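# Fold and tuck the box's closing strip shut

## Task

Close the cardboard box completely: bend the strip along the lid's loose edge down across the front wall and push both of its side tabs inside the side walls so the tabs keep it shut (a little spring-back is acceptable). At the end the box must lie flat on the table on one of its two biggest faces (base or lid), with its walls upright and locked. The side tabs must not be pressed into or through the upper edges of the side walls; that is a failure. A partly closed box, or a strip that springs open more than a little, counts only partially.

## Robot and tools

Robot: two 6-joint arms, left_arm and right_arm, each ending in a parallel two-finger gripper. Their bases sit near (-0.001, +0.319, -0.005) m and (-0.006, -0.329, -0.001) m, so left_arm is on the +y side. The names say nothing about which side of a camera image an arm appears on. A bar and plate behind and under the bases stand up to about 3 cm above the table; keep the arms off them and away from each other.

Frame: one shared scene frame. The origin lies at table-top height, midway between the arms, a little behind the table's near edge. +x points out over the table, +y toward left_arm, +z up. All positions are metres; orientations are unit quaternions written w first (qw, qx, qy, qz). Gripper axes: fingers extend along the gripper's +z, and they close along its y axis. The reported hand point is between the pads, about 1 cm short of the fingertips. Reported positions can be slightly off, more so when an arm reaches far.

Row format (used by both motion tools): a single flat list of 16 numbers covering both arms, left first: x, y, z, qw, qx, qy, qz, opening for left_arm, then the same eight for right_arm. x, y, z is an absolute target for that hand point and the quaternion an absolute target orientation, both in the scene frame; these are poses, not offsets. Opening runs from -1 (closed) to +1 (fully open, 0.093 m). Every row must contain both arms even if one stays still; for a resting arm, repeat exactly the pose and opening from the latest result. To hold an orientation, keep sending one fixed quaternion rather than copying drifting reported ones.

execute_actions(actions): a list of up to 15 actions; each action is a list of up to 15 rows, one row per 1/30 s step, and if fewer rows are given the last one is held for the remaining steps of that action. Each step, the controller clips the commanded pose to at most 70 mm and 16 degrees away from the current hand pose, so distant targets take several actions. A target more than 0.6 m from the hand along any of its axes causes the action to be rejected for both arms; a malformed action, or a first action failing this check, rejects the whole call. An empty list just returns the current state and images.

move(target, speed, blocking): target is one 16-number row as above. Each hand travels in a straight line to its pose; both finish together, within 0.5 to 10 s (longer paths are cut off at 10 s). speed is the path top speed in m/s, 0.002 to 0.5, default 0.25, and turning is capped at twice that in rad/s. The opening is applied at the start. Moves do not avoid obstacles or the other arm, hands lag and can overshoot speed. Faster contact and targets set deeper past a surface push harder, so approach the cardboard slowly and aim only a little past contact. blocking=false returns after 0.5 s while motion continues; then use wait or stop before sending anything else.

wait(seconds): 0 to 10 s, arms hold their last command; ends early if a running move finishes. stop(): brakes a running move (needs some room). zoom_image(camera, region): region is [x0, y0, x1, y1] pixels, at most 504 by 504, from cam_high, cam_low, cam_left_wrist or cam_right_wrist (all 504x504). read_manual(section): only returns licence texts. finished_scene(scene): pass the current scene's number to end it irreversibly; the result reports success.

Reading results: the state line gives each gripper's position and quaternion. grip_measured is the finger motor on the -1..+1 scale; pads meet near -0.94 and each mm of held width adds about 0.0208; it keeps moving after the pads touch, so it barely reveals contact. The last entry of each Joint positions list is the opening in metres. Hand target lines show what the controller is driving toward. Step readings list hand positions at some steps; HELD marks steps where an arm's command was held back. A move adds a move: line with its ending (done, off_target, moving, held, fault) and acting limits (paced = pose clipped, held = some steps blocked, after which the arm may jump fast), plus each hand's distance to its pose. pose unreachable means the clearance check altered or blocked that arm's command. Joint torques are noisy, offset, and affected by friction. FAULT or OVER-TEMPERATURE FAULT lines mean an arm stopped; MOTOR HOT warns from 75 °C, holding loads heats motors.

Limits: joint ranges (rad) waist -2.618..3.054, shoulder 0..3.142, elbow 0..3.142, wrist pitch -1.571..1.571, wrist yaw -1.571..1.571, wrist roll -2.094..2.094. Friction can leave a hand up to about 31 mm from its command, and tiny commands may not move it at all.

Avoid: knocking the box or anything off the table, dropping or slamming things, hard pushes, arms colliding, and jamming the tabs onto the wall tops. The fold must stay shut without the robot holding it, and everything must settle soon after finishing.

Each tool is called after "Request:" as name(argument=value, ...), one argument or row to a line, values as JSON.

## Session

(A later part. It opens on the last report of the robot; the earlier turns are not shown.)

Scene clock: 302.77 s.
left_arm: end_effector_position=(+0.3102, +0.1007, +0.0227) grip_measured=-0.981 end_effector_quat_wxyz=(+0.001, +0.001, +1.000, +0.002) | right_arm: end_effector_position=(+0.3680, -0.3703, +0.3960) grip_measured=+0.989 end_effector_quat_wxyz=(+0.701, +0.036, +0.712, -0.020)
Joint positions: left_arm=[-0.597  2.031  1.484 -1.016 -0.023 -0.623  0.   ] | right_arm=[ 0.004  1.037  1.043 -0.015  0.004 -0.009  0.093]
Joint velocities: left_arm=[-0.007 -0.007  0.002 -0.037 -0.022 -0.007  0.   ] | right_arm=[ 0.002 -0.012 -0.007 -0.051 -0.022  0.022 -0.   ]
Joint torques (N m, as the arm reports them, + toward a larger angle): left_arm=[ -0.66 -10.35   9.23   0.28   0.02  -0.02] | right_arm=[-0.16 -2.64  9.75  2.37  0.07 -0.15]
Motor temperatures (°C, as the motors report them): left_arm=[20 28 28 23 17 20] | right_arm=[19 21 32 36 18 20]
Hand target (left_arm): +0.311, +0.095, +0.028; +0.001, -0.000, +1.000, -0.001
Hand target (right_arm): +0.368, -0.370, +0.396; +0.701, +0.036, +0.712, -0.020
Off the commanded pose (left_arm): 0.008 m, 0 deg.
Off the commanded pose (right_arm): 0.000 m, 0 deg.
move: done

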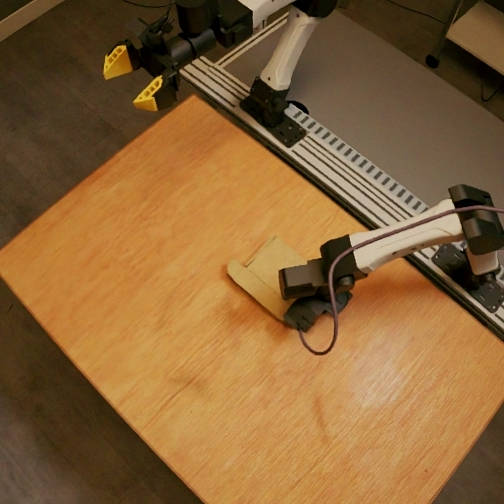

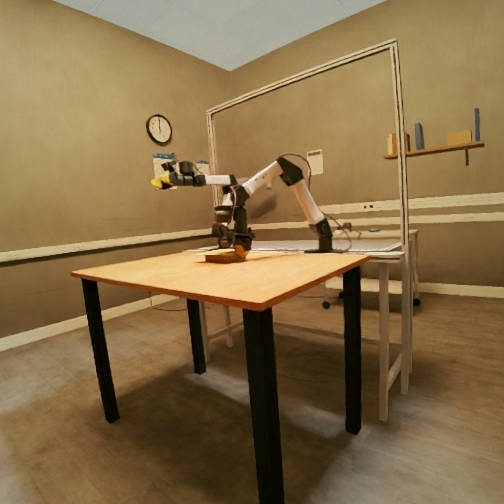

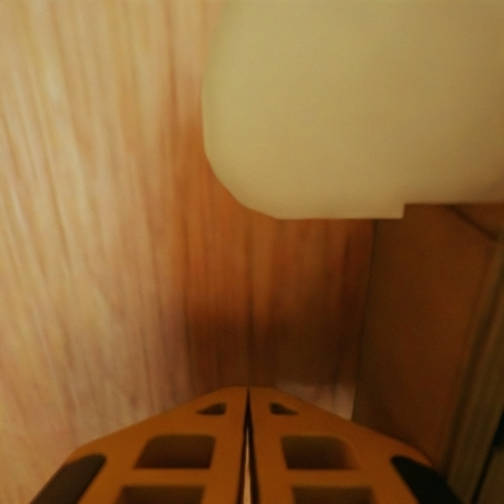

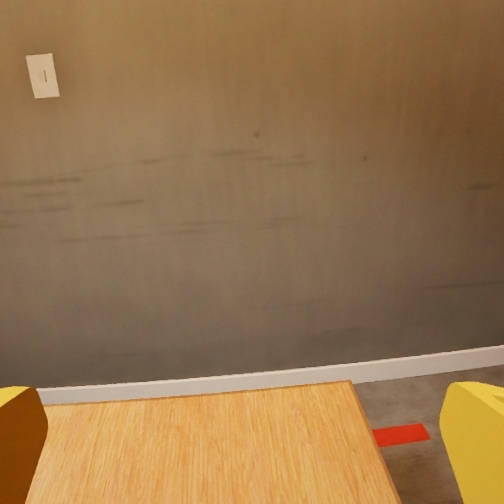

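Request:
move(
  target=[0.31, 0.12, 0.09, 0.05, 0, 0.9987, 0, -1, 0.368, -0.370, 0.396, 0.701, 0.036, 0.712, -0.020, 1],
  speed=0.15,
)

Request:
move(
  target=[0.30, 0.03, 0.27, 0.216, 0, 0.976, 0, -1, 0.368, -0.370, 0.396, 0.701, 0.036, 0.712, -0.020, 1],
  speed=0.3,
)

Request:
zoom_image(
  camera="cam_low",
  region=[185, 240, 265, 275],
)

Request:
zoom_image(
  camera="cam_high",
  region=[210, 220, 340, 350],
)

Scene clock: 313.83 s.
left_arm: end_effector_position=(+0.3054, +0.1189, +0.0787) grip_measured=-0.981 end_effector_quat_wxyz=(+0.040, -0.002, +0.999, +0.002) | right_arm: end_effector_position=(+0.3680, -0.3703, +0.3960) grip_measured=+0.989 end_effector_quat_wxyz=(+0.701, +0.036, +0.712, -0.020)
Joint positions: left_arm=[-0.588  1.87   1.484 -1.113 -0.068 -0.616  0.   ] | right_arm=[ 0.004  1.037  1.043 -0.015  0.004 -0.009  0.093]
Joint velocities: left_arm=[ 0.022 -0.002 -0.007  0.022  0.022  0.051  0.   ] | right_arm=[-0.002  0.012  0.002 -0.007 -0.007  0.051  0.001]
Joint torques (N m, as the arm reports them, + toward a larger angle): left_arm=[  0.26 -10.65   9.1    0.4   -0.14   0.13] | right_arm=[-0.16 -2.63  9.76  2.38  0.06 -0.15]
Motor temperatures (°C, as the motors report them): left_arm=[20 30 29 23 17 20] | right_arm=[19 21 32 36 18 20]
Hand target (left_arm): +0.310, +0.120, +0.090; +0.050, -0.001, +0.999, +0.000
Hand target (right_arm): +0.368, -0.370, +0.396; +0.701, +0.036, +0.712, -0.020
Off the commanded pose (left_arm): 0.012 m, 1 deg.
Off the commanded pose (right_arm): 0.000 m, 0 deg.
move: off_target (left_arm)

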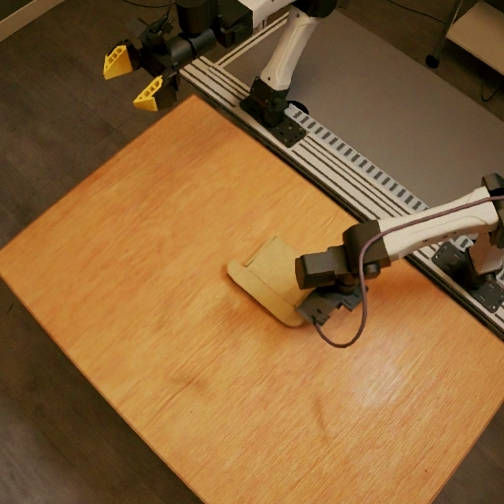

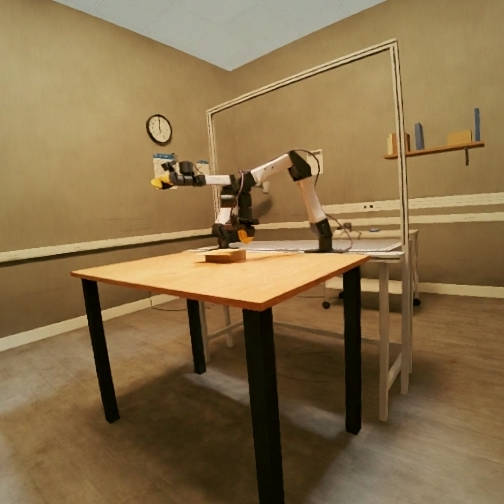

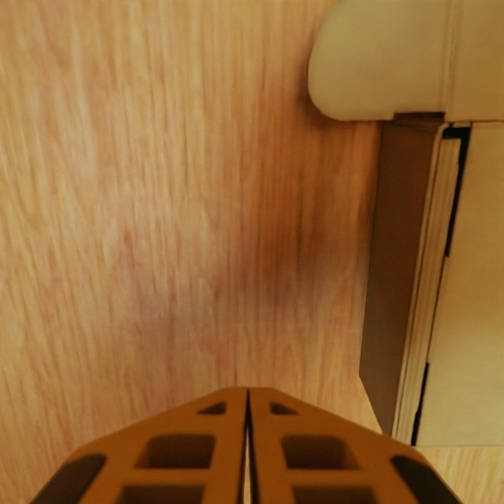

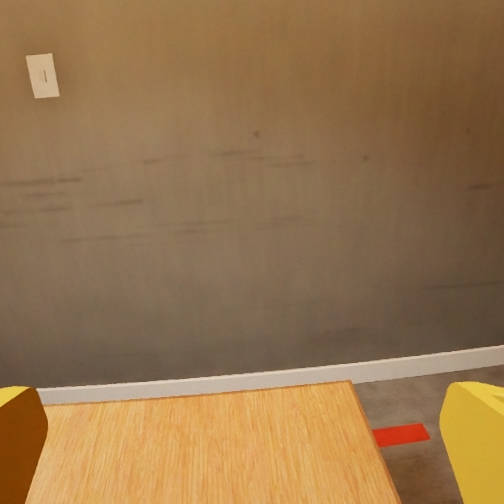

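Scene clock: 315.23 s.
left_arm: end_effector_position=(+0.3030, +0.0280, +0.2652) grip_measured=-0.981 end_effector_quat_wxyz=(+0.235, +0.007, +0.972, -0.024) | right_arm: end_effector_position=(+0.3680, -0.3703, +0.3960) grip_measured=+0.989 end_effector_quat_wxyz=(+0.701, +0.036, +0.712, -0.020)
Joint positions: left_arm=[-0.891  1.967  2.287 -1.542 -0.357 -0.837  0.   ] | right_arm=[ 0.004  1.037  1.043 -0.015  0.004 -0.009  0.093]
Joint velocities: left_arm=[-0.002  0.002  0.022  0.037  0.051  0.007  0.   ] | right_arm=[-0.007  0.002 -0.007 -0.037  0.066 -0.022 -0.001]
Joint torques (N m, as the arm reports them, + toward a larger angle): left_arm=[-0.5  -9.71  8.49  0.95 -0.26 -0.01] | right_arm=[-0.15 -2.62  9.75  2.38  0.07 -0.15]
Motor temperatures (°C, as the motors report them): left_arm=[20 30 29 23 17 20] | right_arm=[19 21 32 36 18 20]
Hand target (left_arm): +0.303, +0.028, +0.271; +0.240, +0.003, +0.970, -0.026
Hand target (right_arm): +0.368, -0.370, +0.396; +0.701, +0.036, +0.712, -0.020
Off the commanded pose (left_arm): 0.006 m, 4 deg.
Off the commanded pose (right_arm): 0.000 m, 0 deg.
joint sent to its limit (left arm) — the command would take joint 4 (wrist pitch) past its lower limit, so that joint was sent only as far as its limit.
move: off_target (left_arm)

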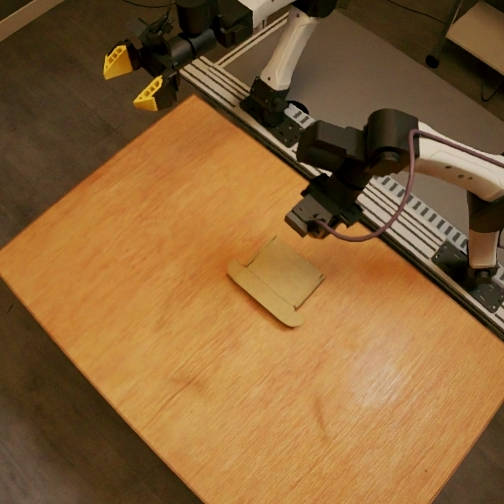

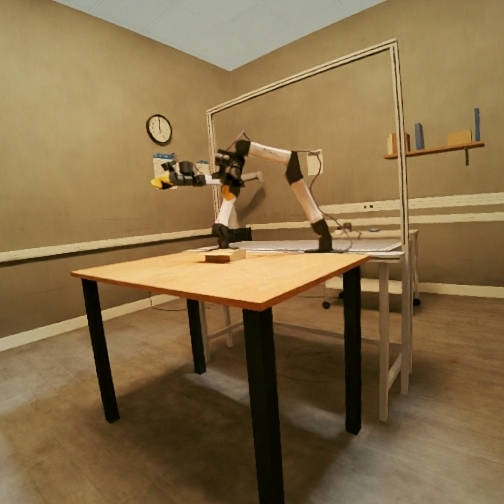

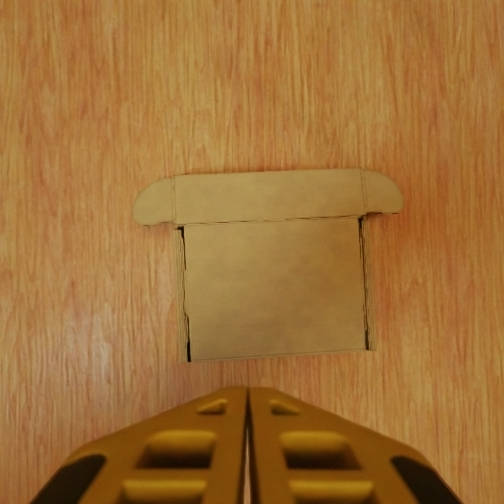

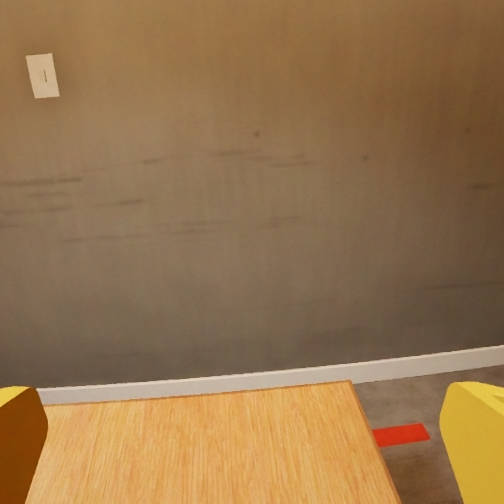

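Region (185, 240, 265, 275) of cam_low's 504x504 image, scaled by 6.300, with more detail than that image has; it fills the top 220 rows of this view, and the rest is white.

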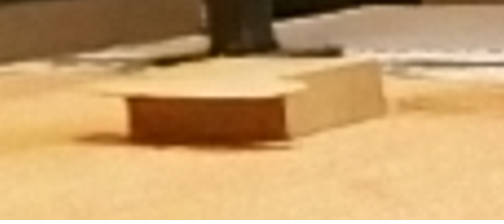

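Region (210, 220, 340, 350) of cam_high's 504x504 image, scaled by 3.877, with more detail than that image has.

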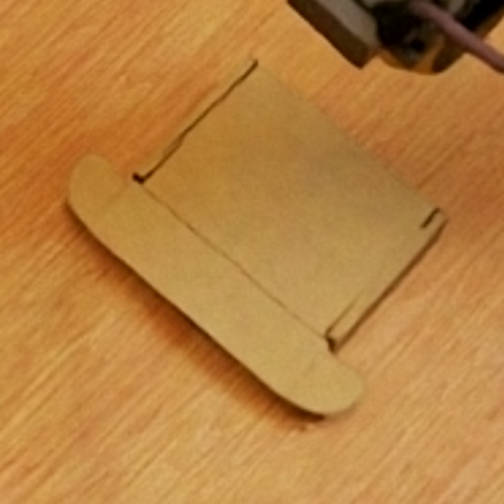

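Request:
zoom_image(
  camera="cam_left_wrist",
  region=[120, 150, 420, 380],
)

Region (120, 150, 420, 380) of cam_left_wrist's 504x504 image, scaled by 1.680, with more detail than that image has; it fills the top 386 rows of this view, and the rest is white.

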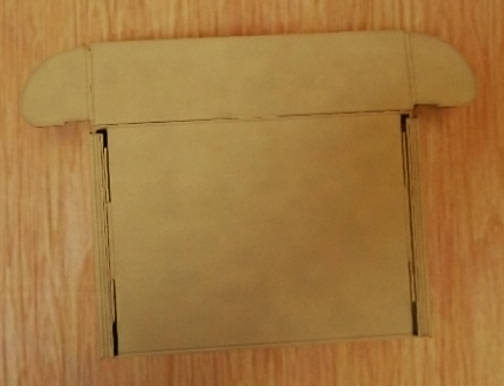

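Request:
move(
  target=[0.39, 0.10, 0.13, 0, 0, 0.924, -0.383, 0.31, 0.392, -0.13, 0.16, 0, 0, 0.924, 0.383, 0.31],
  speed=0.3,
)

Request:
move(
  target=[0.39, 0.084, 0.095, 0, 0, 0.924, -0.383, 0.31, 0.392, -0.088, 0.095, 0, 0, 0.924, 0.383, 0.31],
  speed=0.15,
)

Scene clock: 429.37 s.
left_arm: end_effector_position=(+0.3861, +0.1028, +0.1274) grip_measured=+0.308 end_effector_quat_wxyz=(-0.005, -0.005, +0.927, -0.375) | right_arm: end_effector_position=(+0.3916, -0.1374, +0.1590) grip_measured=+0.312 end_effector_quat_wxyz=(+0.003, +0.007, +0.926, +0.379)
Joint positions: left_arm=[-0.233  1.988  1.655 -0.989  0.725 -0.358  0.06 ] | right_arm=[ 0.286  2.023  1.788 -1.13  -0.723  0.298  0.06 ]
Joint velocities: left_arm=[ 0.017 -0.027 -0.002  0.051  0.051 -0.066  0.   ] | right_arm=[ 0.012 -0.012  0.002  0.007 -0.037 -0.022  0.   ]
Joint torques (N m, as the arm reports them, + toward a larger angle): left_arm=[  0.03 -11.05   6.56   1.04   0.45   0.16] | right_arm=[ 0.68 -9.47 10.58  0.8  -0.41 -0.28]
Motor temperatures (°C, as the motors report them): left_arm=[20 38 32 24 18 20] | right_arm=[19 21 34 37 18 20]
Hand target (left_arm): +0.387, +0.102, +0.128; -0.002, -0.000, +0.925, -0.381
Hand target (right_arm): +0.390, -0.131, +0.164; +0.002, -0.006, +0.923, +0.384
Off the commanded pose (left_arm): 0.005 m, 1 deg.
Off the commanded pose (right_arm): 0.007 m, 1 deg.
move: done

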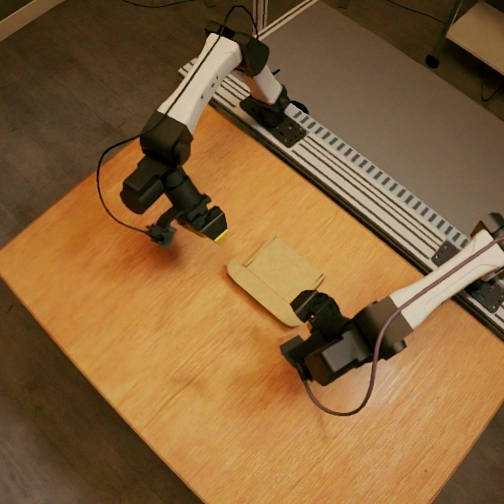

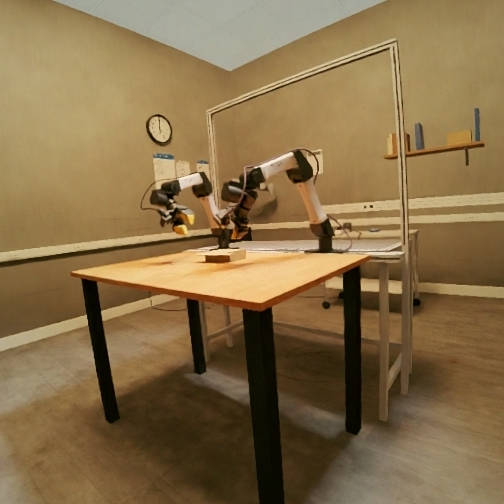

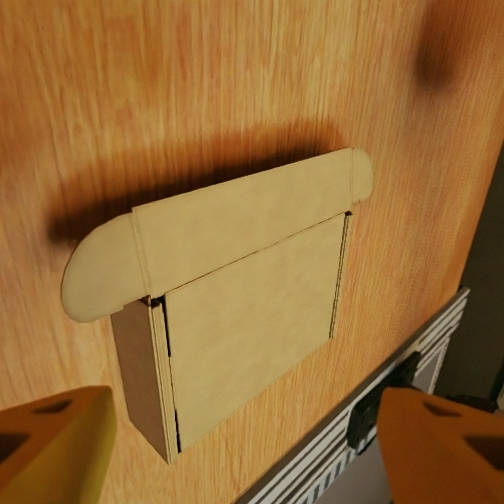

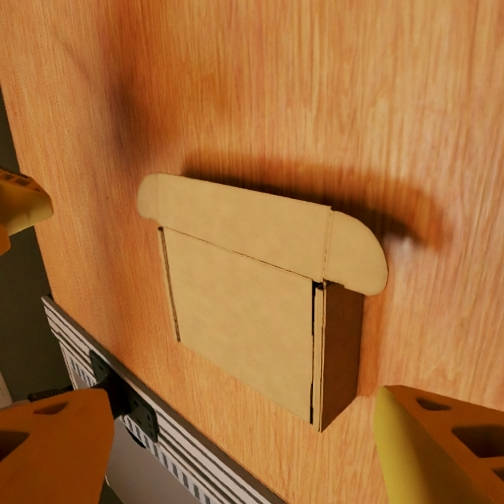

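Scene clock: 430.53 s.
left_arm: end_effector_position=(+0.3933, +0.0878, +0.0992) grip_measured=+0.308 end_effector_quat_wxyz=(+0.003, -0.001, +0.925, -0.381) | right_arm: end_effector_position=(+0.3928, -0.0922, +0.0982) grip_measured=+0.312 end_effector_quat_wxyz=(-0.001, +0.001, +0.924, +0.382)
Joint positions: left_arm=[-0.261  2.028  1.591 -0.839  0.725 -0.395  0.06 ] | right_arm=[ 0.384  2.087  1.627 -0.833 -0.711  0.407  0.06 ]
Joint velocities: left_arm=[ 0.007  0.017 -0.012 -0.037 -0.066 -0.007  0.001] | right_arm=[-0.002 -0.022  0.002  0.022 -0.037  0.037 -0.   ]
Joint torques (N m, as the arm reports them, + toward a larger angle): left_arm=[ -0.75 -11.64   5.58   1.15   0.37   0.01] | right_arm=[  0.54 -10.11   7.43   1.26  -0.25  -0.1 ]
Motor temperatures (°C, as the motors report them): left_arm=[20 38 32 24 18 20] | right_arm=[19 22 33 37 18 20]
Hand target (left_arm): +0.390, +0.084, +0.095; +0.000, -0.000, +0.924, -0.383
Hand target (right_arm): +0.392, -0.088, +0.095; +0.000, -0.000, +0.924, +0.382
Off the commanded pose (left_arm): 0.007 m, 0 deg.
Off the commanded pose (right_arm): 0.005 m, 0 deg.
move: done

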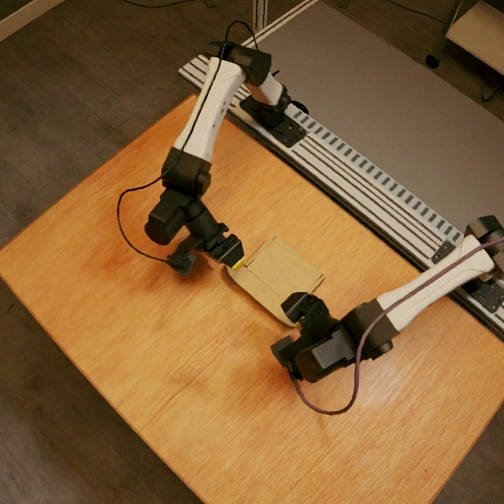

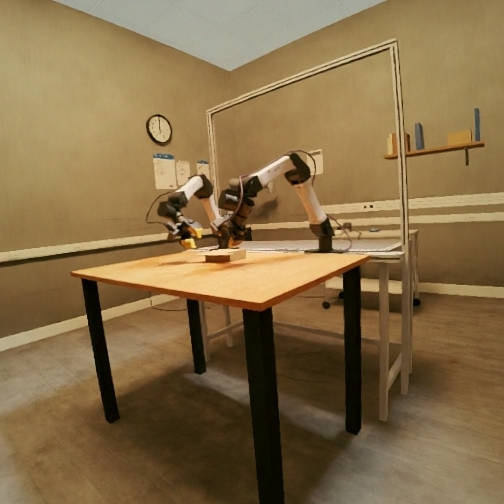

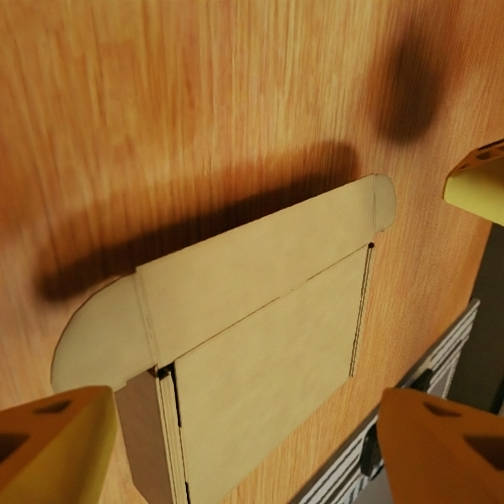

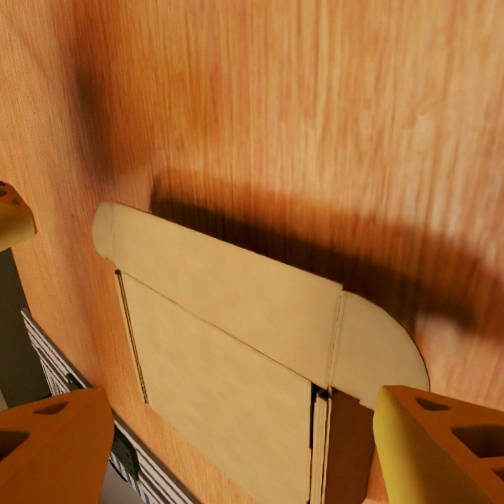

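Request:
move(
  target=[0.386, 0.086, 0.068, 0, 0, 0.924, -0.383, 0.31, 0.376, -0.084, 0.068, 0, 0, 0.924, 0.383, 0.31],
  speed=0.05,
)

Scene clock: 445.17 s.
left_arm: end_effector_position=(+0.3890, +0.0887, +0.0734) grip_measured=+0.308 end_effector_quat_wxyz=(+0.003, -0.001, +0.925, -0.381) | right_arm: end_effector_position=(+0.3770, -0.0891, +0.0614) grip_measured=+0.312 end_effector_quat_wxyz=(-0.012, +0.007, +0.925, +0.380)
Joint positions: left_arm=[-0.261  2.038  1.499 -0.738  0.725 -0.395  0.06 ] | right_arm=[ 0.4    2.087  1.477 -0.691 -0.707  0.432  0.06 ]
Joint velocities: left_arm=[-0.017  0.002 -0.007  0.051 -0.022 -0.037 -0.001] | right_arm=[ 0.007  0.022 -0.002 -0.051  0.022  0.11   0.001]
Joint torques (N m, as the arm reports them, + toward a larger angle): left_arm=[ -0.65 -11.21   5.36   1.17   0.35   0.03] | right_arm=[  0.75 -11.77   6.76   1.2   -0.25  -0.08]
Motor temperatures (°C, as the motors report them): left_arm=[20 40 31 24 18 20] | right_arm=[19 28 32 34 18 20]
Hand target (left_arm): +0.386, +0.086, +0.068; -0.000, +0.000, +0.924, -0.383
Hand target (right_arm): +0.376, -0.084, +0.068; -0.000, -0.000, +0.924, +0.383
Off the commanded pose (left_arm): 0.007 m, 0 deg.
Off the commanded pose (right_arm): 0.008 m, 2 deg.
move: done

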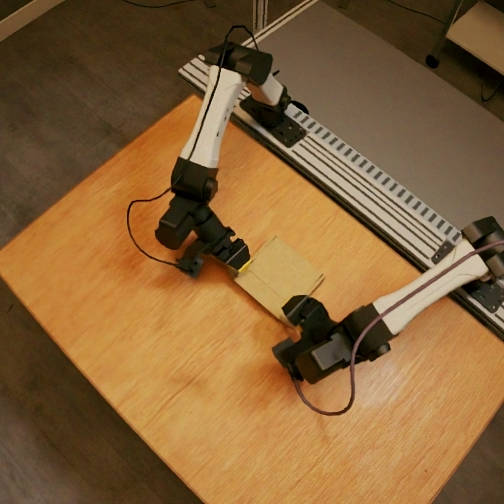

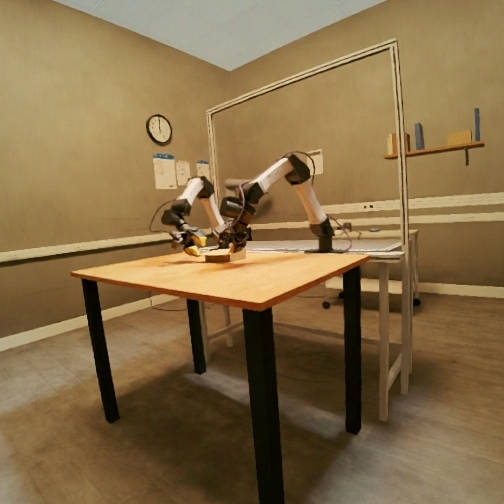

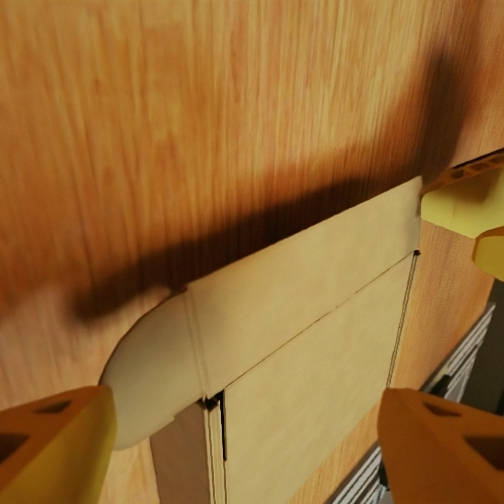

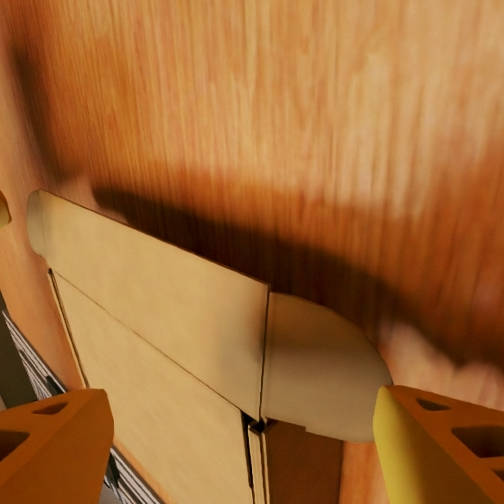

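Request:
move(
  target=[0.386, 0.079, 0.052, 0, 0, 0.924, -0.383, 0.31, 0.378, -0.076, 0.064, 0, 0, 0.924, 0.383, 0.31],
  speed=0.03,
)

Scene clock: 468.17 s.
left_arm: end_effector_position=(+0.3900, +0.0825, +0.0583) grip_measured=+0.308 end_effector_quat_wxyz=(+0.004, -0.000, +0.924, -0.382) | right_arm: end_effector_position=(+0.3779, -0.0822, +0.0623) grip_measured=+0.312 end_effector_quat_wxyz=(-0.007, +0.005, +0.925, +0.381)
Joint positions: left_arm=[-0.273  2.064  1.472 -0.672  0.725 -0.411  0.06 ] | right_arm=[ 0.416  2.087  1.477 -0.667 -0.701  0.453  0.06 ]
Joint velocities: left_arm=[-0.002 -0.002 -0.012  0.022 -0.007 -0.095 -0.001] | right_arm=[ 0.007 -0.007 -0.007 -0.007  0.022 -0.095  0.001]
Joint torques (N m, as the arm reports them, + toward a larger angle): left_arm=[ -0.87 -11.28   5.17   1.18   0.33   0.03] | right_arm=[  0.8  -10.44   7.7    1.32  -0.25  -0.13]
Motor temperatures (°C, as the motors report them): left_arm=[20 42 30 25 18 20] | right_arm=[19 37 31 32 18 20]
Hand target (left_arm): +0.386, +0.079, +0.052; -0.000, +0.000, +0.924, -0.383
Hand target (right_arm): +0.378, -0.076, +0.064; -0.000, -0.000, +0.924, +0.383
Off the commanded pose (left_arm): 0.008 m, 0 deg.
Off the commanded pose (right_arm): 0.006 m, 1 deg.
move: done

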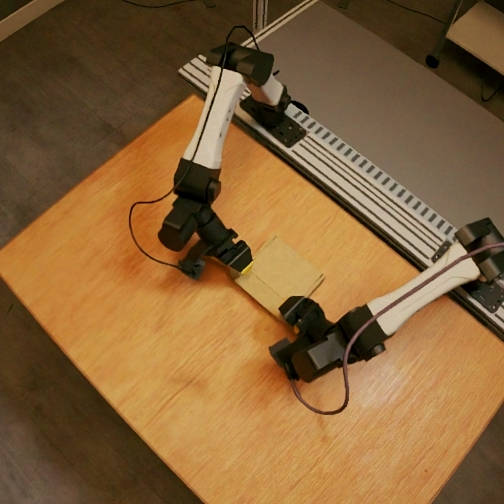

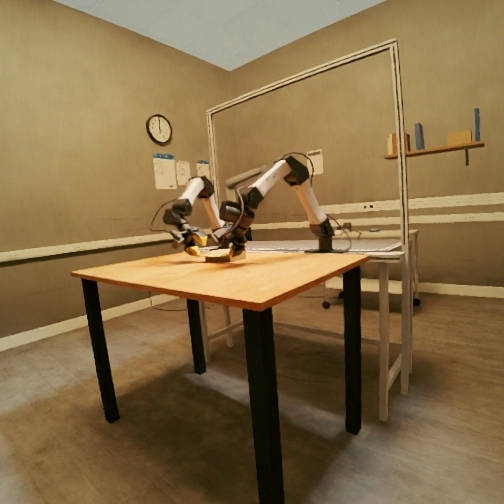

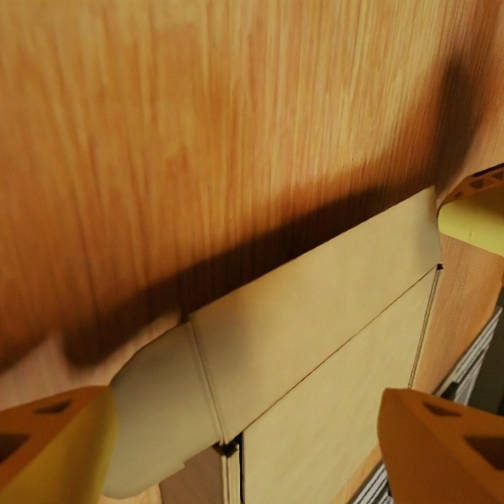

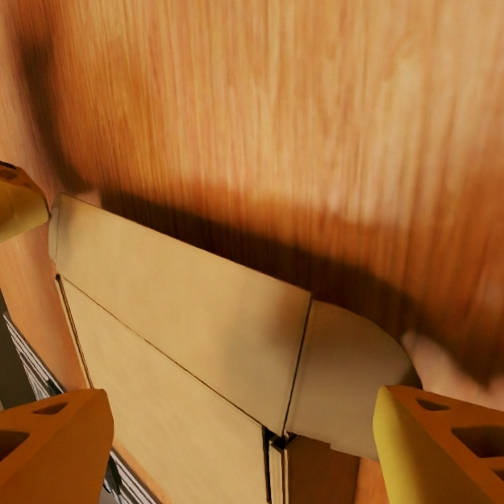

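Request:
move(
  target=[0.386, 0.074, 0.038, 0, 0, 0.924, -0.383, 0.31, 0.378, -0.074, 0.046, 0, 0, 0.924, 0.383, 0.31],
  speed=0.03,
)

Request:
zoom_image(
  camera="cam_low",
  region=[175, 225, 265, 275],
)

Scene clock: 473.60 s.
left_arm: end_effector_position=(+0.3905, +0.0770, +0.0449) grip_measured=+0.308 end_effector_quat_wxyz=(+0.004, +0.000, +0.923, -0.384) | right_arm: end_effector_position=(+0.3822, -0.0805, +0.0531) grip_measured=+0.312 end_effector_quat_wxyz=(+0.004, +0.003, +0.923, +0.384)
Joint positions: left_arm=[-0.284  2.088  1.449 -0.613  0.725 -0.425  0.06 ] | right_arm=[ 0.416  2.101  1.453 -0.603 -0.7    0.458  0.06 ]
Joint velocities: left_arm=[-0.012  0.012 -0.002  0.007  0.037 -0.007 -0.001] | right_arm=[ 0.002 -0.007  0.017  0.022  0.007 -0.022  0.001]
Joint torques (N m, as the arm reports them, + toward a larger angle): left_arm=[ -0.89 -11.4    5.12   1.19   0.28   0.  ] | right_arm=[ 1.06 -9.32  6.88  1.3  -0.27 -0.11]
Motor temperatures (°C, as the motors report them): left_arm=[20 42 30 25 18 20] | right_arm=[19 37 31 32 18 20]
Hand target (left_arm): +0.386, +0.074, +0.038; -0.000, +0.000, +0.924, -0.383
Hand target (right_arm): +0.378, -0.074, +0.046; -0.000, -0.000, +0.924, +0.383
Off the commanded pose (left_arm): 0.009 m, 1 deg.
Off the commanded pose (right_arm): 0.011 m, 1 deg.
move: off_target (right_arm)

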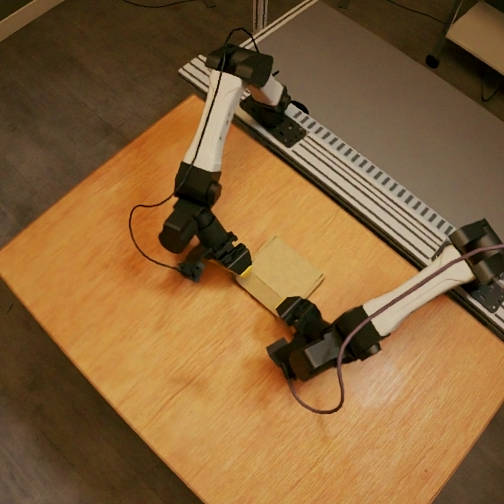

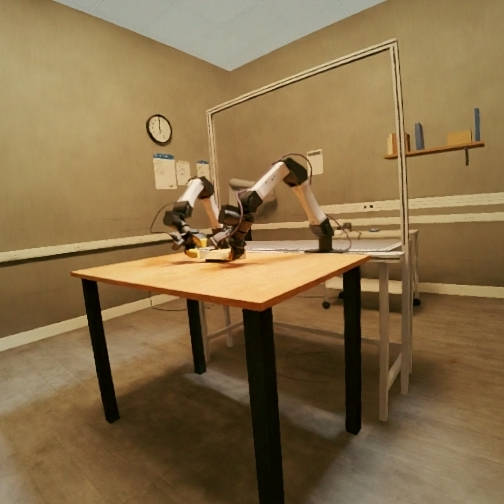

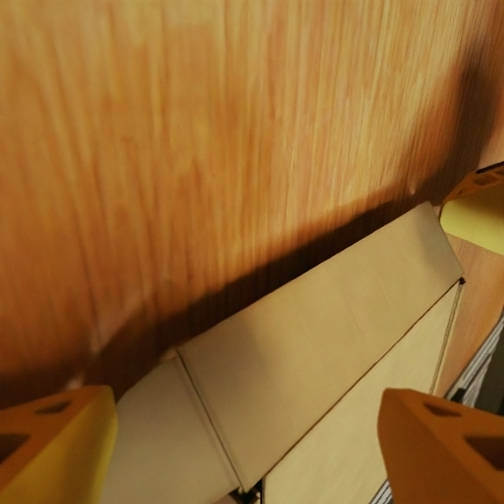

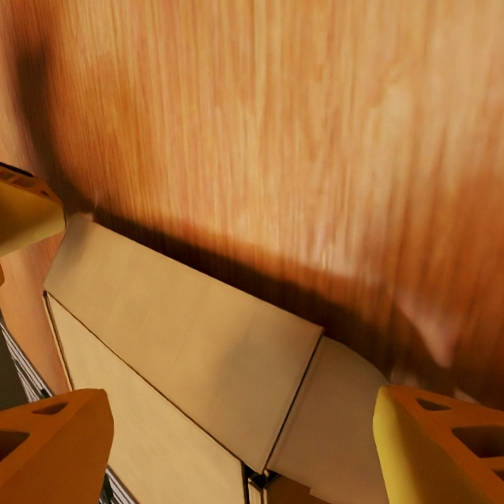

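Region (175, 225, 265, 275) of cam_low's 504x504 image, scaled by 5.600, with more detail than that image has.

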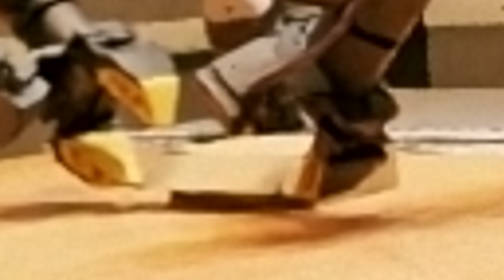

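Request:
move(
  target=[0.386, 0.095, 0.10, 0, 0, 0.924, -0.383, 0.31, 0.378, -0.095, 0.10, 0, 0, 0.924, 0.383, 0.31],
  speed=0.08,
)

Request:
zoom_image(
  camera="cam_low",
  region=[175, 225, 265, 275],
)

Scene clock: 479.20 s.
left_arm: end_effector_position=(+0.3809, +0.0949, +0.0839) grip_measured=+0.308 end_effector_quat_wxyz=(-0.014, -0.007, +0.927, -0.375) | right_arm: end_effector_position=(+0.3743, -0.0948, +0.0877) grip_measured=+0.312 end_effector_quat_wxyz=(-0.011, +0.008, +0.927, +0.376)
Joint positions: left_arm=[-0.252  2.018  1.523 -0.828  0.725 -0.382  0.06 ] | right_arm=[ 0.393  2.04   1.52  -0.789 -0.7    0.426  0.06 ]
Joint velocities: left_arm=[ 0.007 -0.012 -0.002  0.022 -0.051 -0.007  0.   ] | right_arm=[0.002 0.007 0.007 0.066 0.037 0.066 0.   ]
Joint torques (N m, as the arm reports them, + toward a larger angle): left_arm=[  0.19 -12.58   9.53   0.71   0.42   0.19] | right_arm=[ -0.63 -10.98  10.27   0.88  -0.37  -0.32]
Motor temperatures (°C, as the motors report them): left_arm=[20 43 30 25 18 20] | right_arm=[19 37 31 32 18 20]
Hand target (left_arm): +0.386, +0.095, +0.100; +0.000, +0.000, +0.924, -0.383
Hand target (right_arm): +0.378, -0.095, +0.100; +0.000, +0.000, +0.924, +0.383
Off the commanded pose (left_arm): 0.017 m, 2 deg.
Off the commanded pose (right_arm): 0.013 m, 2 deg.
move: off_target (left_arm, right_arm)

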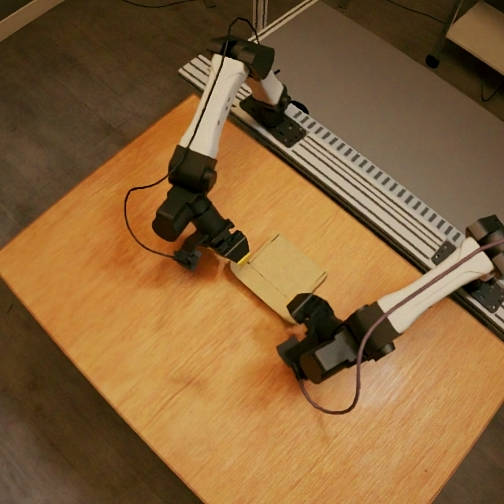

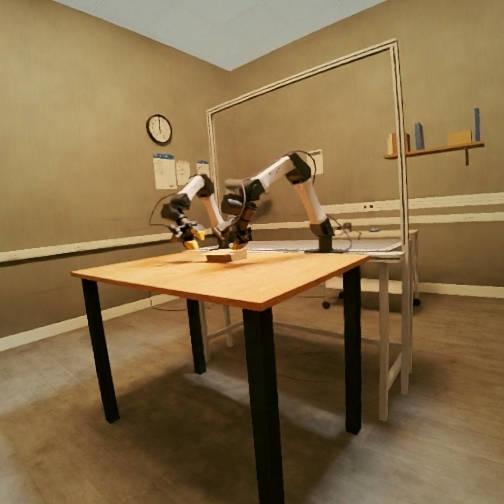

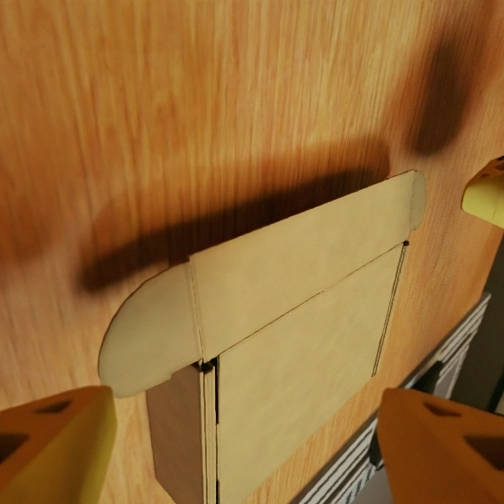

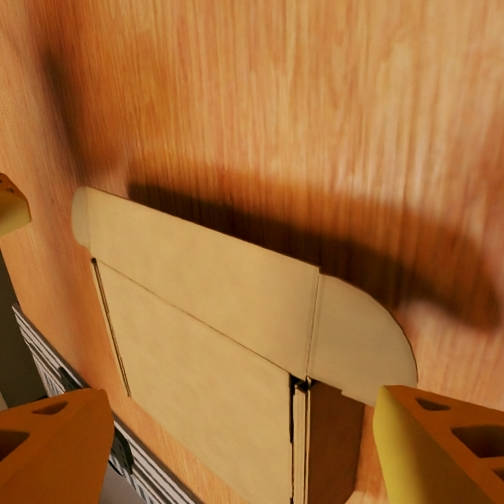

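Region (175, 225, 265, 275) of cam_low's 504x504 image, scaled by 5.600, with more detail than that image has.

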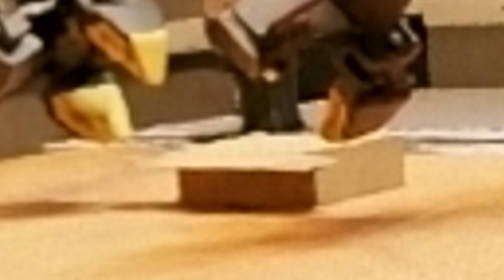

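Request:
move(
  target=[0.358, 0.085, 0.085, 0, 0, 0.924, -0.383, 0.31, 0.356, -0.088, 0.092, 0, 0, 0.924, 0.383, 0.31],
  speed=0.06,
)

Request:
move(
  target=[0.358, 0.083, 0.060, 0, 0, 0.924, -0.383, 0.31, 0.356, -0.086, 0.067, 0, 0, 0.924, 0.383, 0.31],
  speed=0.04,
)

Scene clock: 538.63 s.
left_arm: end_effector_position=(+0.3609, +0.0869, +0.0827) grip_measured=+0.308 end_effector_quat_wxyz=(-0.006, -0.003, +0.925, -0.381) | right_arm: end_effector_position=(+0.3575, -0.0926, +0.0872) grip_measured=+0.312 end_effector_quat_wxyz=(-0.008, +0.005, +0.925, +0.379)
Joint positions: left_arm=[-0.284  1.941  1.396 -0.731  0.725 -0.423  0.06 ] | right_arm=[ 0.411  1.978  1.422 -0.732 -0.7    0.443  0.06 ]
Joint velocities: left_arm=[-0.002  0.002 -0.022 -0.007  0.037 -0.007 -0.001] | right_arm=[ 0.002  0.007  0.002 -0.007 -0.081  0.022  0.001]
Joint torques (N m, as the arm reports them, + toward a larger angle): left_arm=[ -0.68 -12.27   5.19   1.17   0.28   0.03] | right_arm=[  0.66 -10.67   6.97   1.25  -0.28  -0.12]
Motor temperatures (°C, as the motors report them): left_arm=[20 50 35 23 18 20] | right_arm=[19 44 34 28 18 20]
Hand target (left_arm): +0.358, +0.085, +0.085; -0.000, -0.000, +0.924, -0.383
Hand target (right_arm): +0.356, -0.088, +0.092; -0.000, -0.000, +0.924, +0.383
Off the commanded pose (left_arm): 0.004 m, 1 deg.
Off the commanded pose (right_arm): 0.007 m, 1 deg.
move: done

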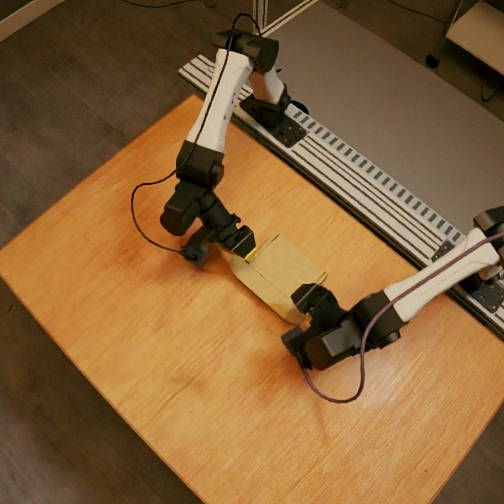

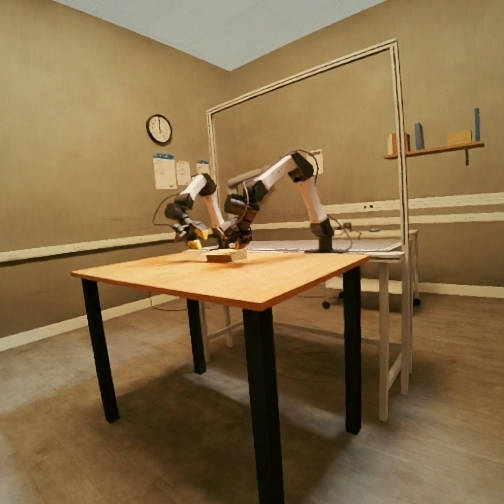

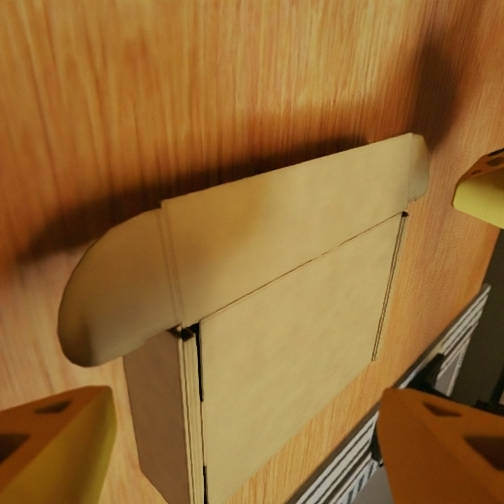

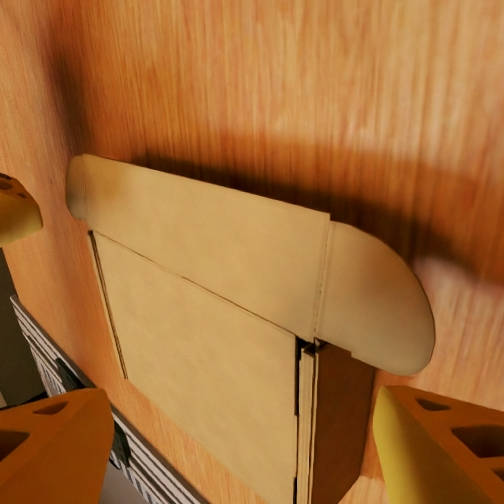

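Scene clock: 539.67 s.
left_arm: end_effector_position=(+0.3622, +0.0862, +0.0666) grip_measured=+0.308 end_effector_quat_wxyz=(+0.004, -0.001, +0.923, -0.385) | right_arm: end_effector_position=(+0.3594, -0.0916, +0.0759) grip_measured=+0.312 end_effector_quat_wxyz=(+0.007, +0.001, +0.923, +0.384)
Joint positions: left_arm=[-0.284  1.952  1.337 -0.636  0.725 -0.428  0.06 ] | right_arm=[ 0.411  1.978  1.366 -0.639 -0.7    0.448  0.06 ]
Joint velocities: left_arm=[-0.007  0.002 -0.017 -0.066  0.037  0.007 -0.   ] | right_arm=[-0.007  0.002  0.017  0.022 -0.051  0.037 -0.   ]
Joint torques (N m, as the arm reports them, + toward a larger angle): left_arm=[ -1.03 -10.2    5.31   1.21   0.28   0.04] | right_arm=[ 0.86 -8.06  6.96  1.29 -0.27 -0.11]
Motor temperatures (°C, as the motors report them): left_arm=[20 50 35 23 18 20] | right_arm=[19 44 34 28 18 20]
Hand target (left_arm): +0.358, +0.083, +0.060; +0.000, +0.000, +0.924, -0.383
Hand target (right_arm): +0.356, -0.086, +0.067; -0.000, -0.000, +0.924, +0.383
Off the commanded pose (left_arm): 0.008 m, 0 deg.
Off the commanded pose (right_arm): 0.011 m, 1 deg.
move: off_target (right_arm)

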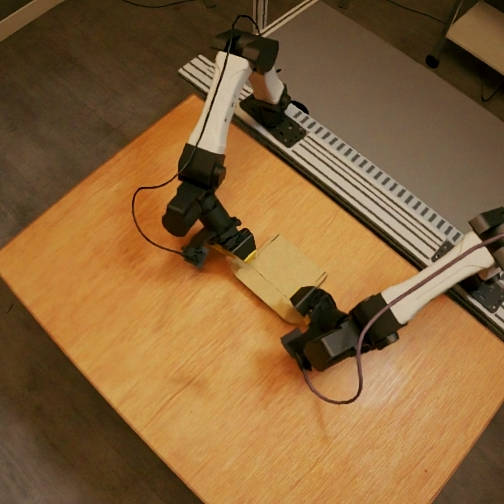

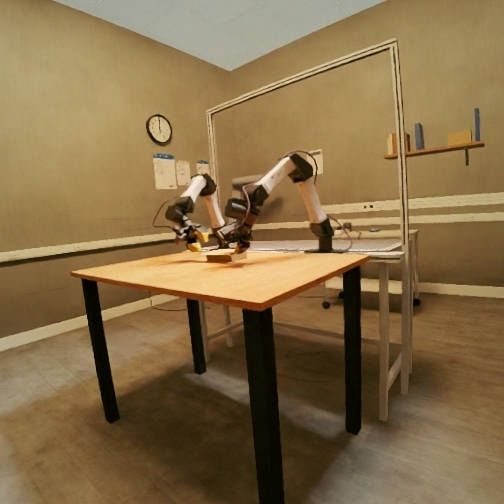

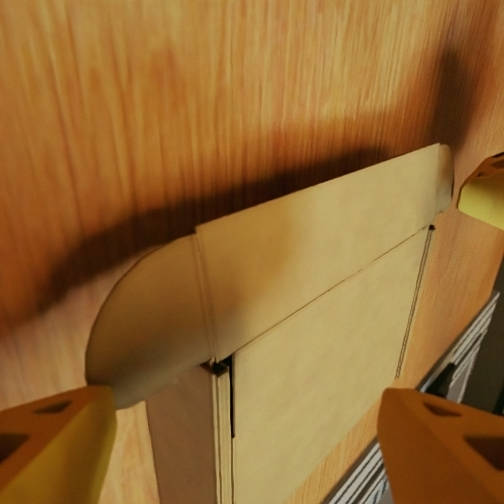

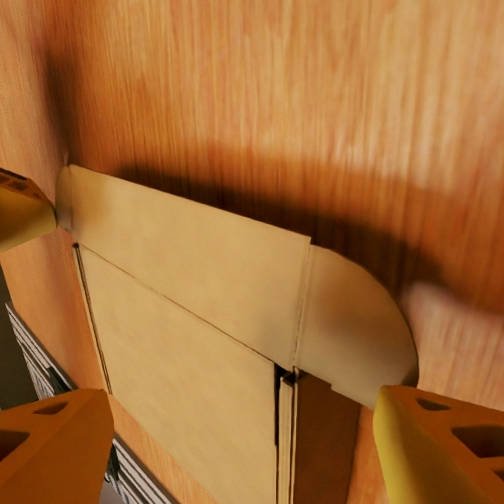

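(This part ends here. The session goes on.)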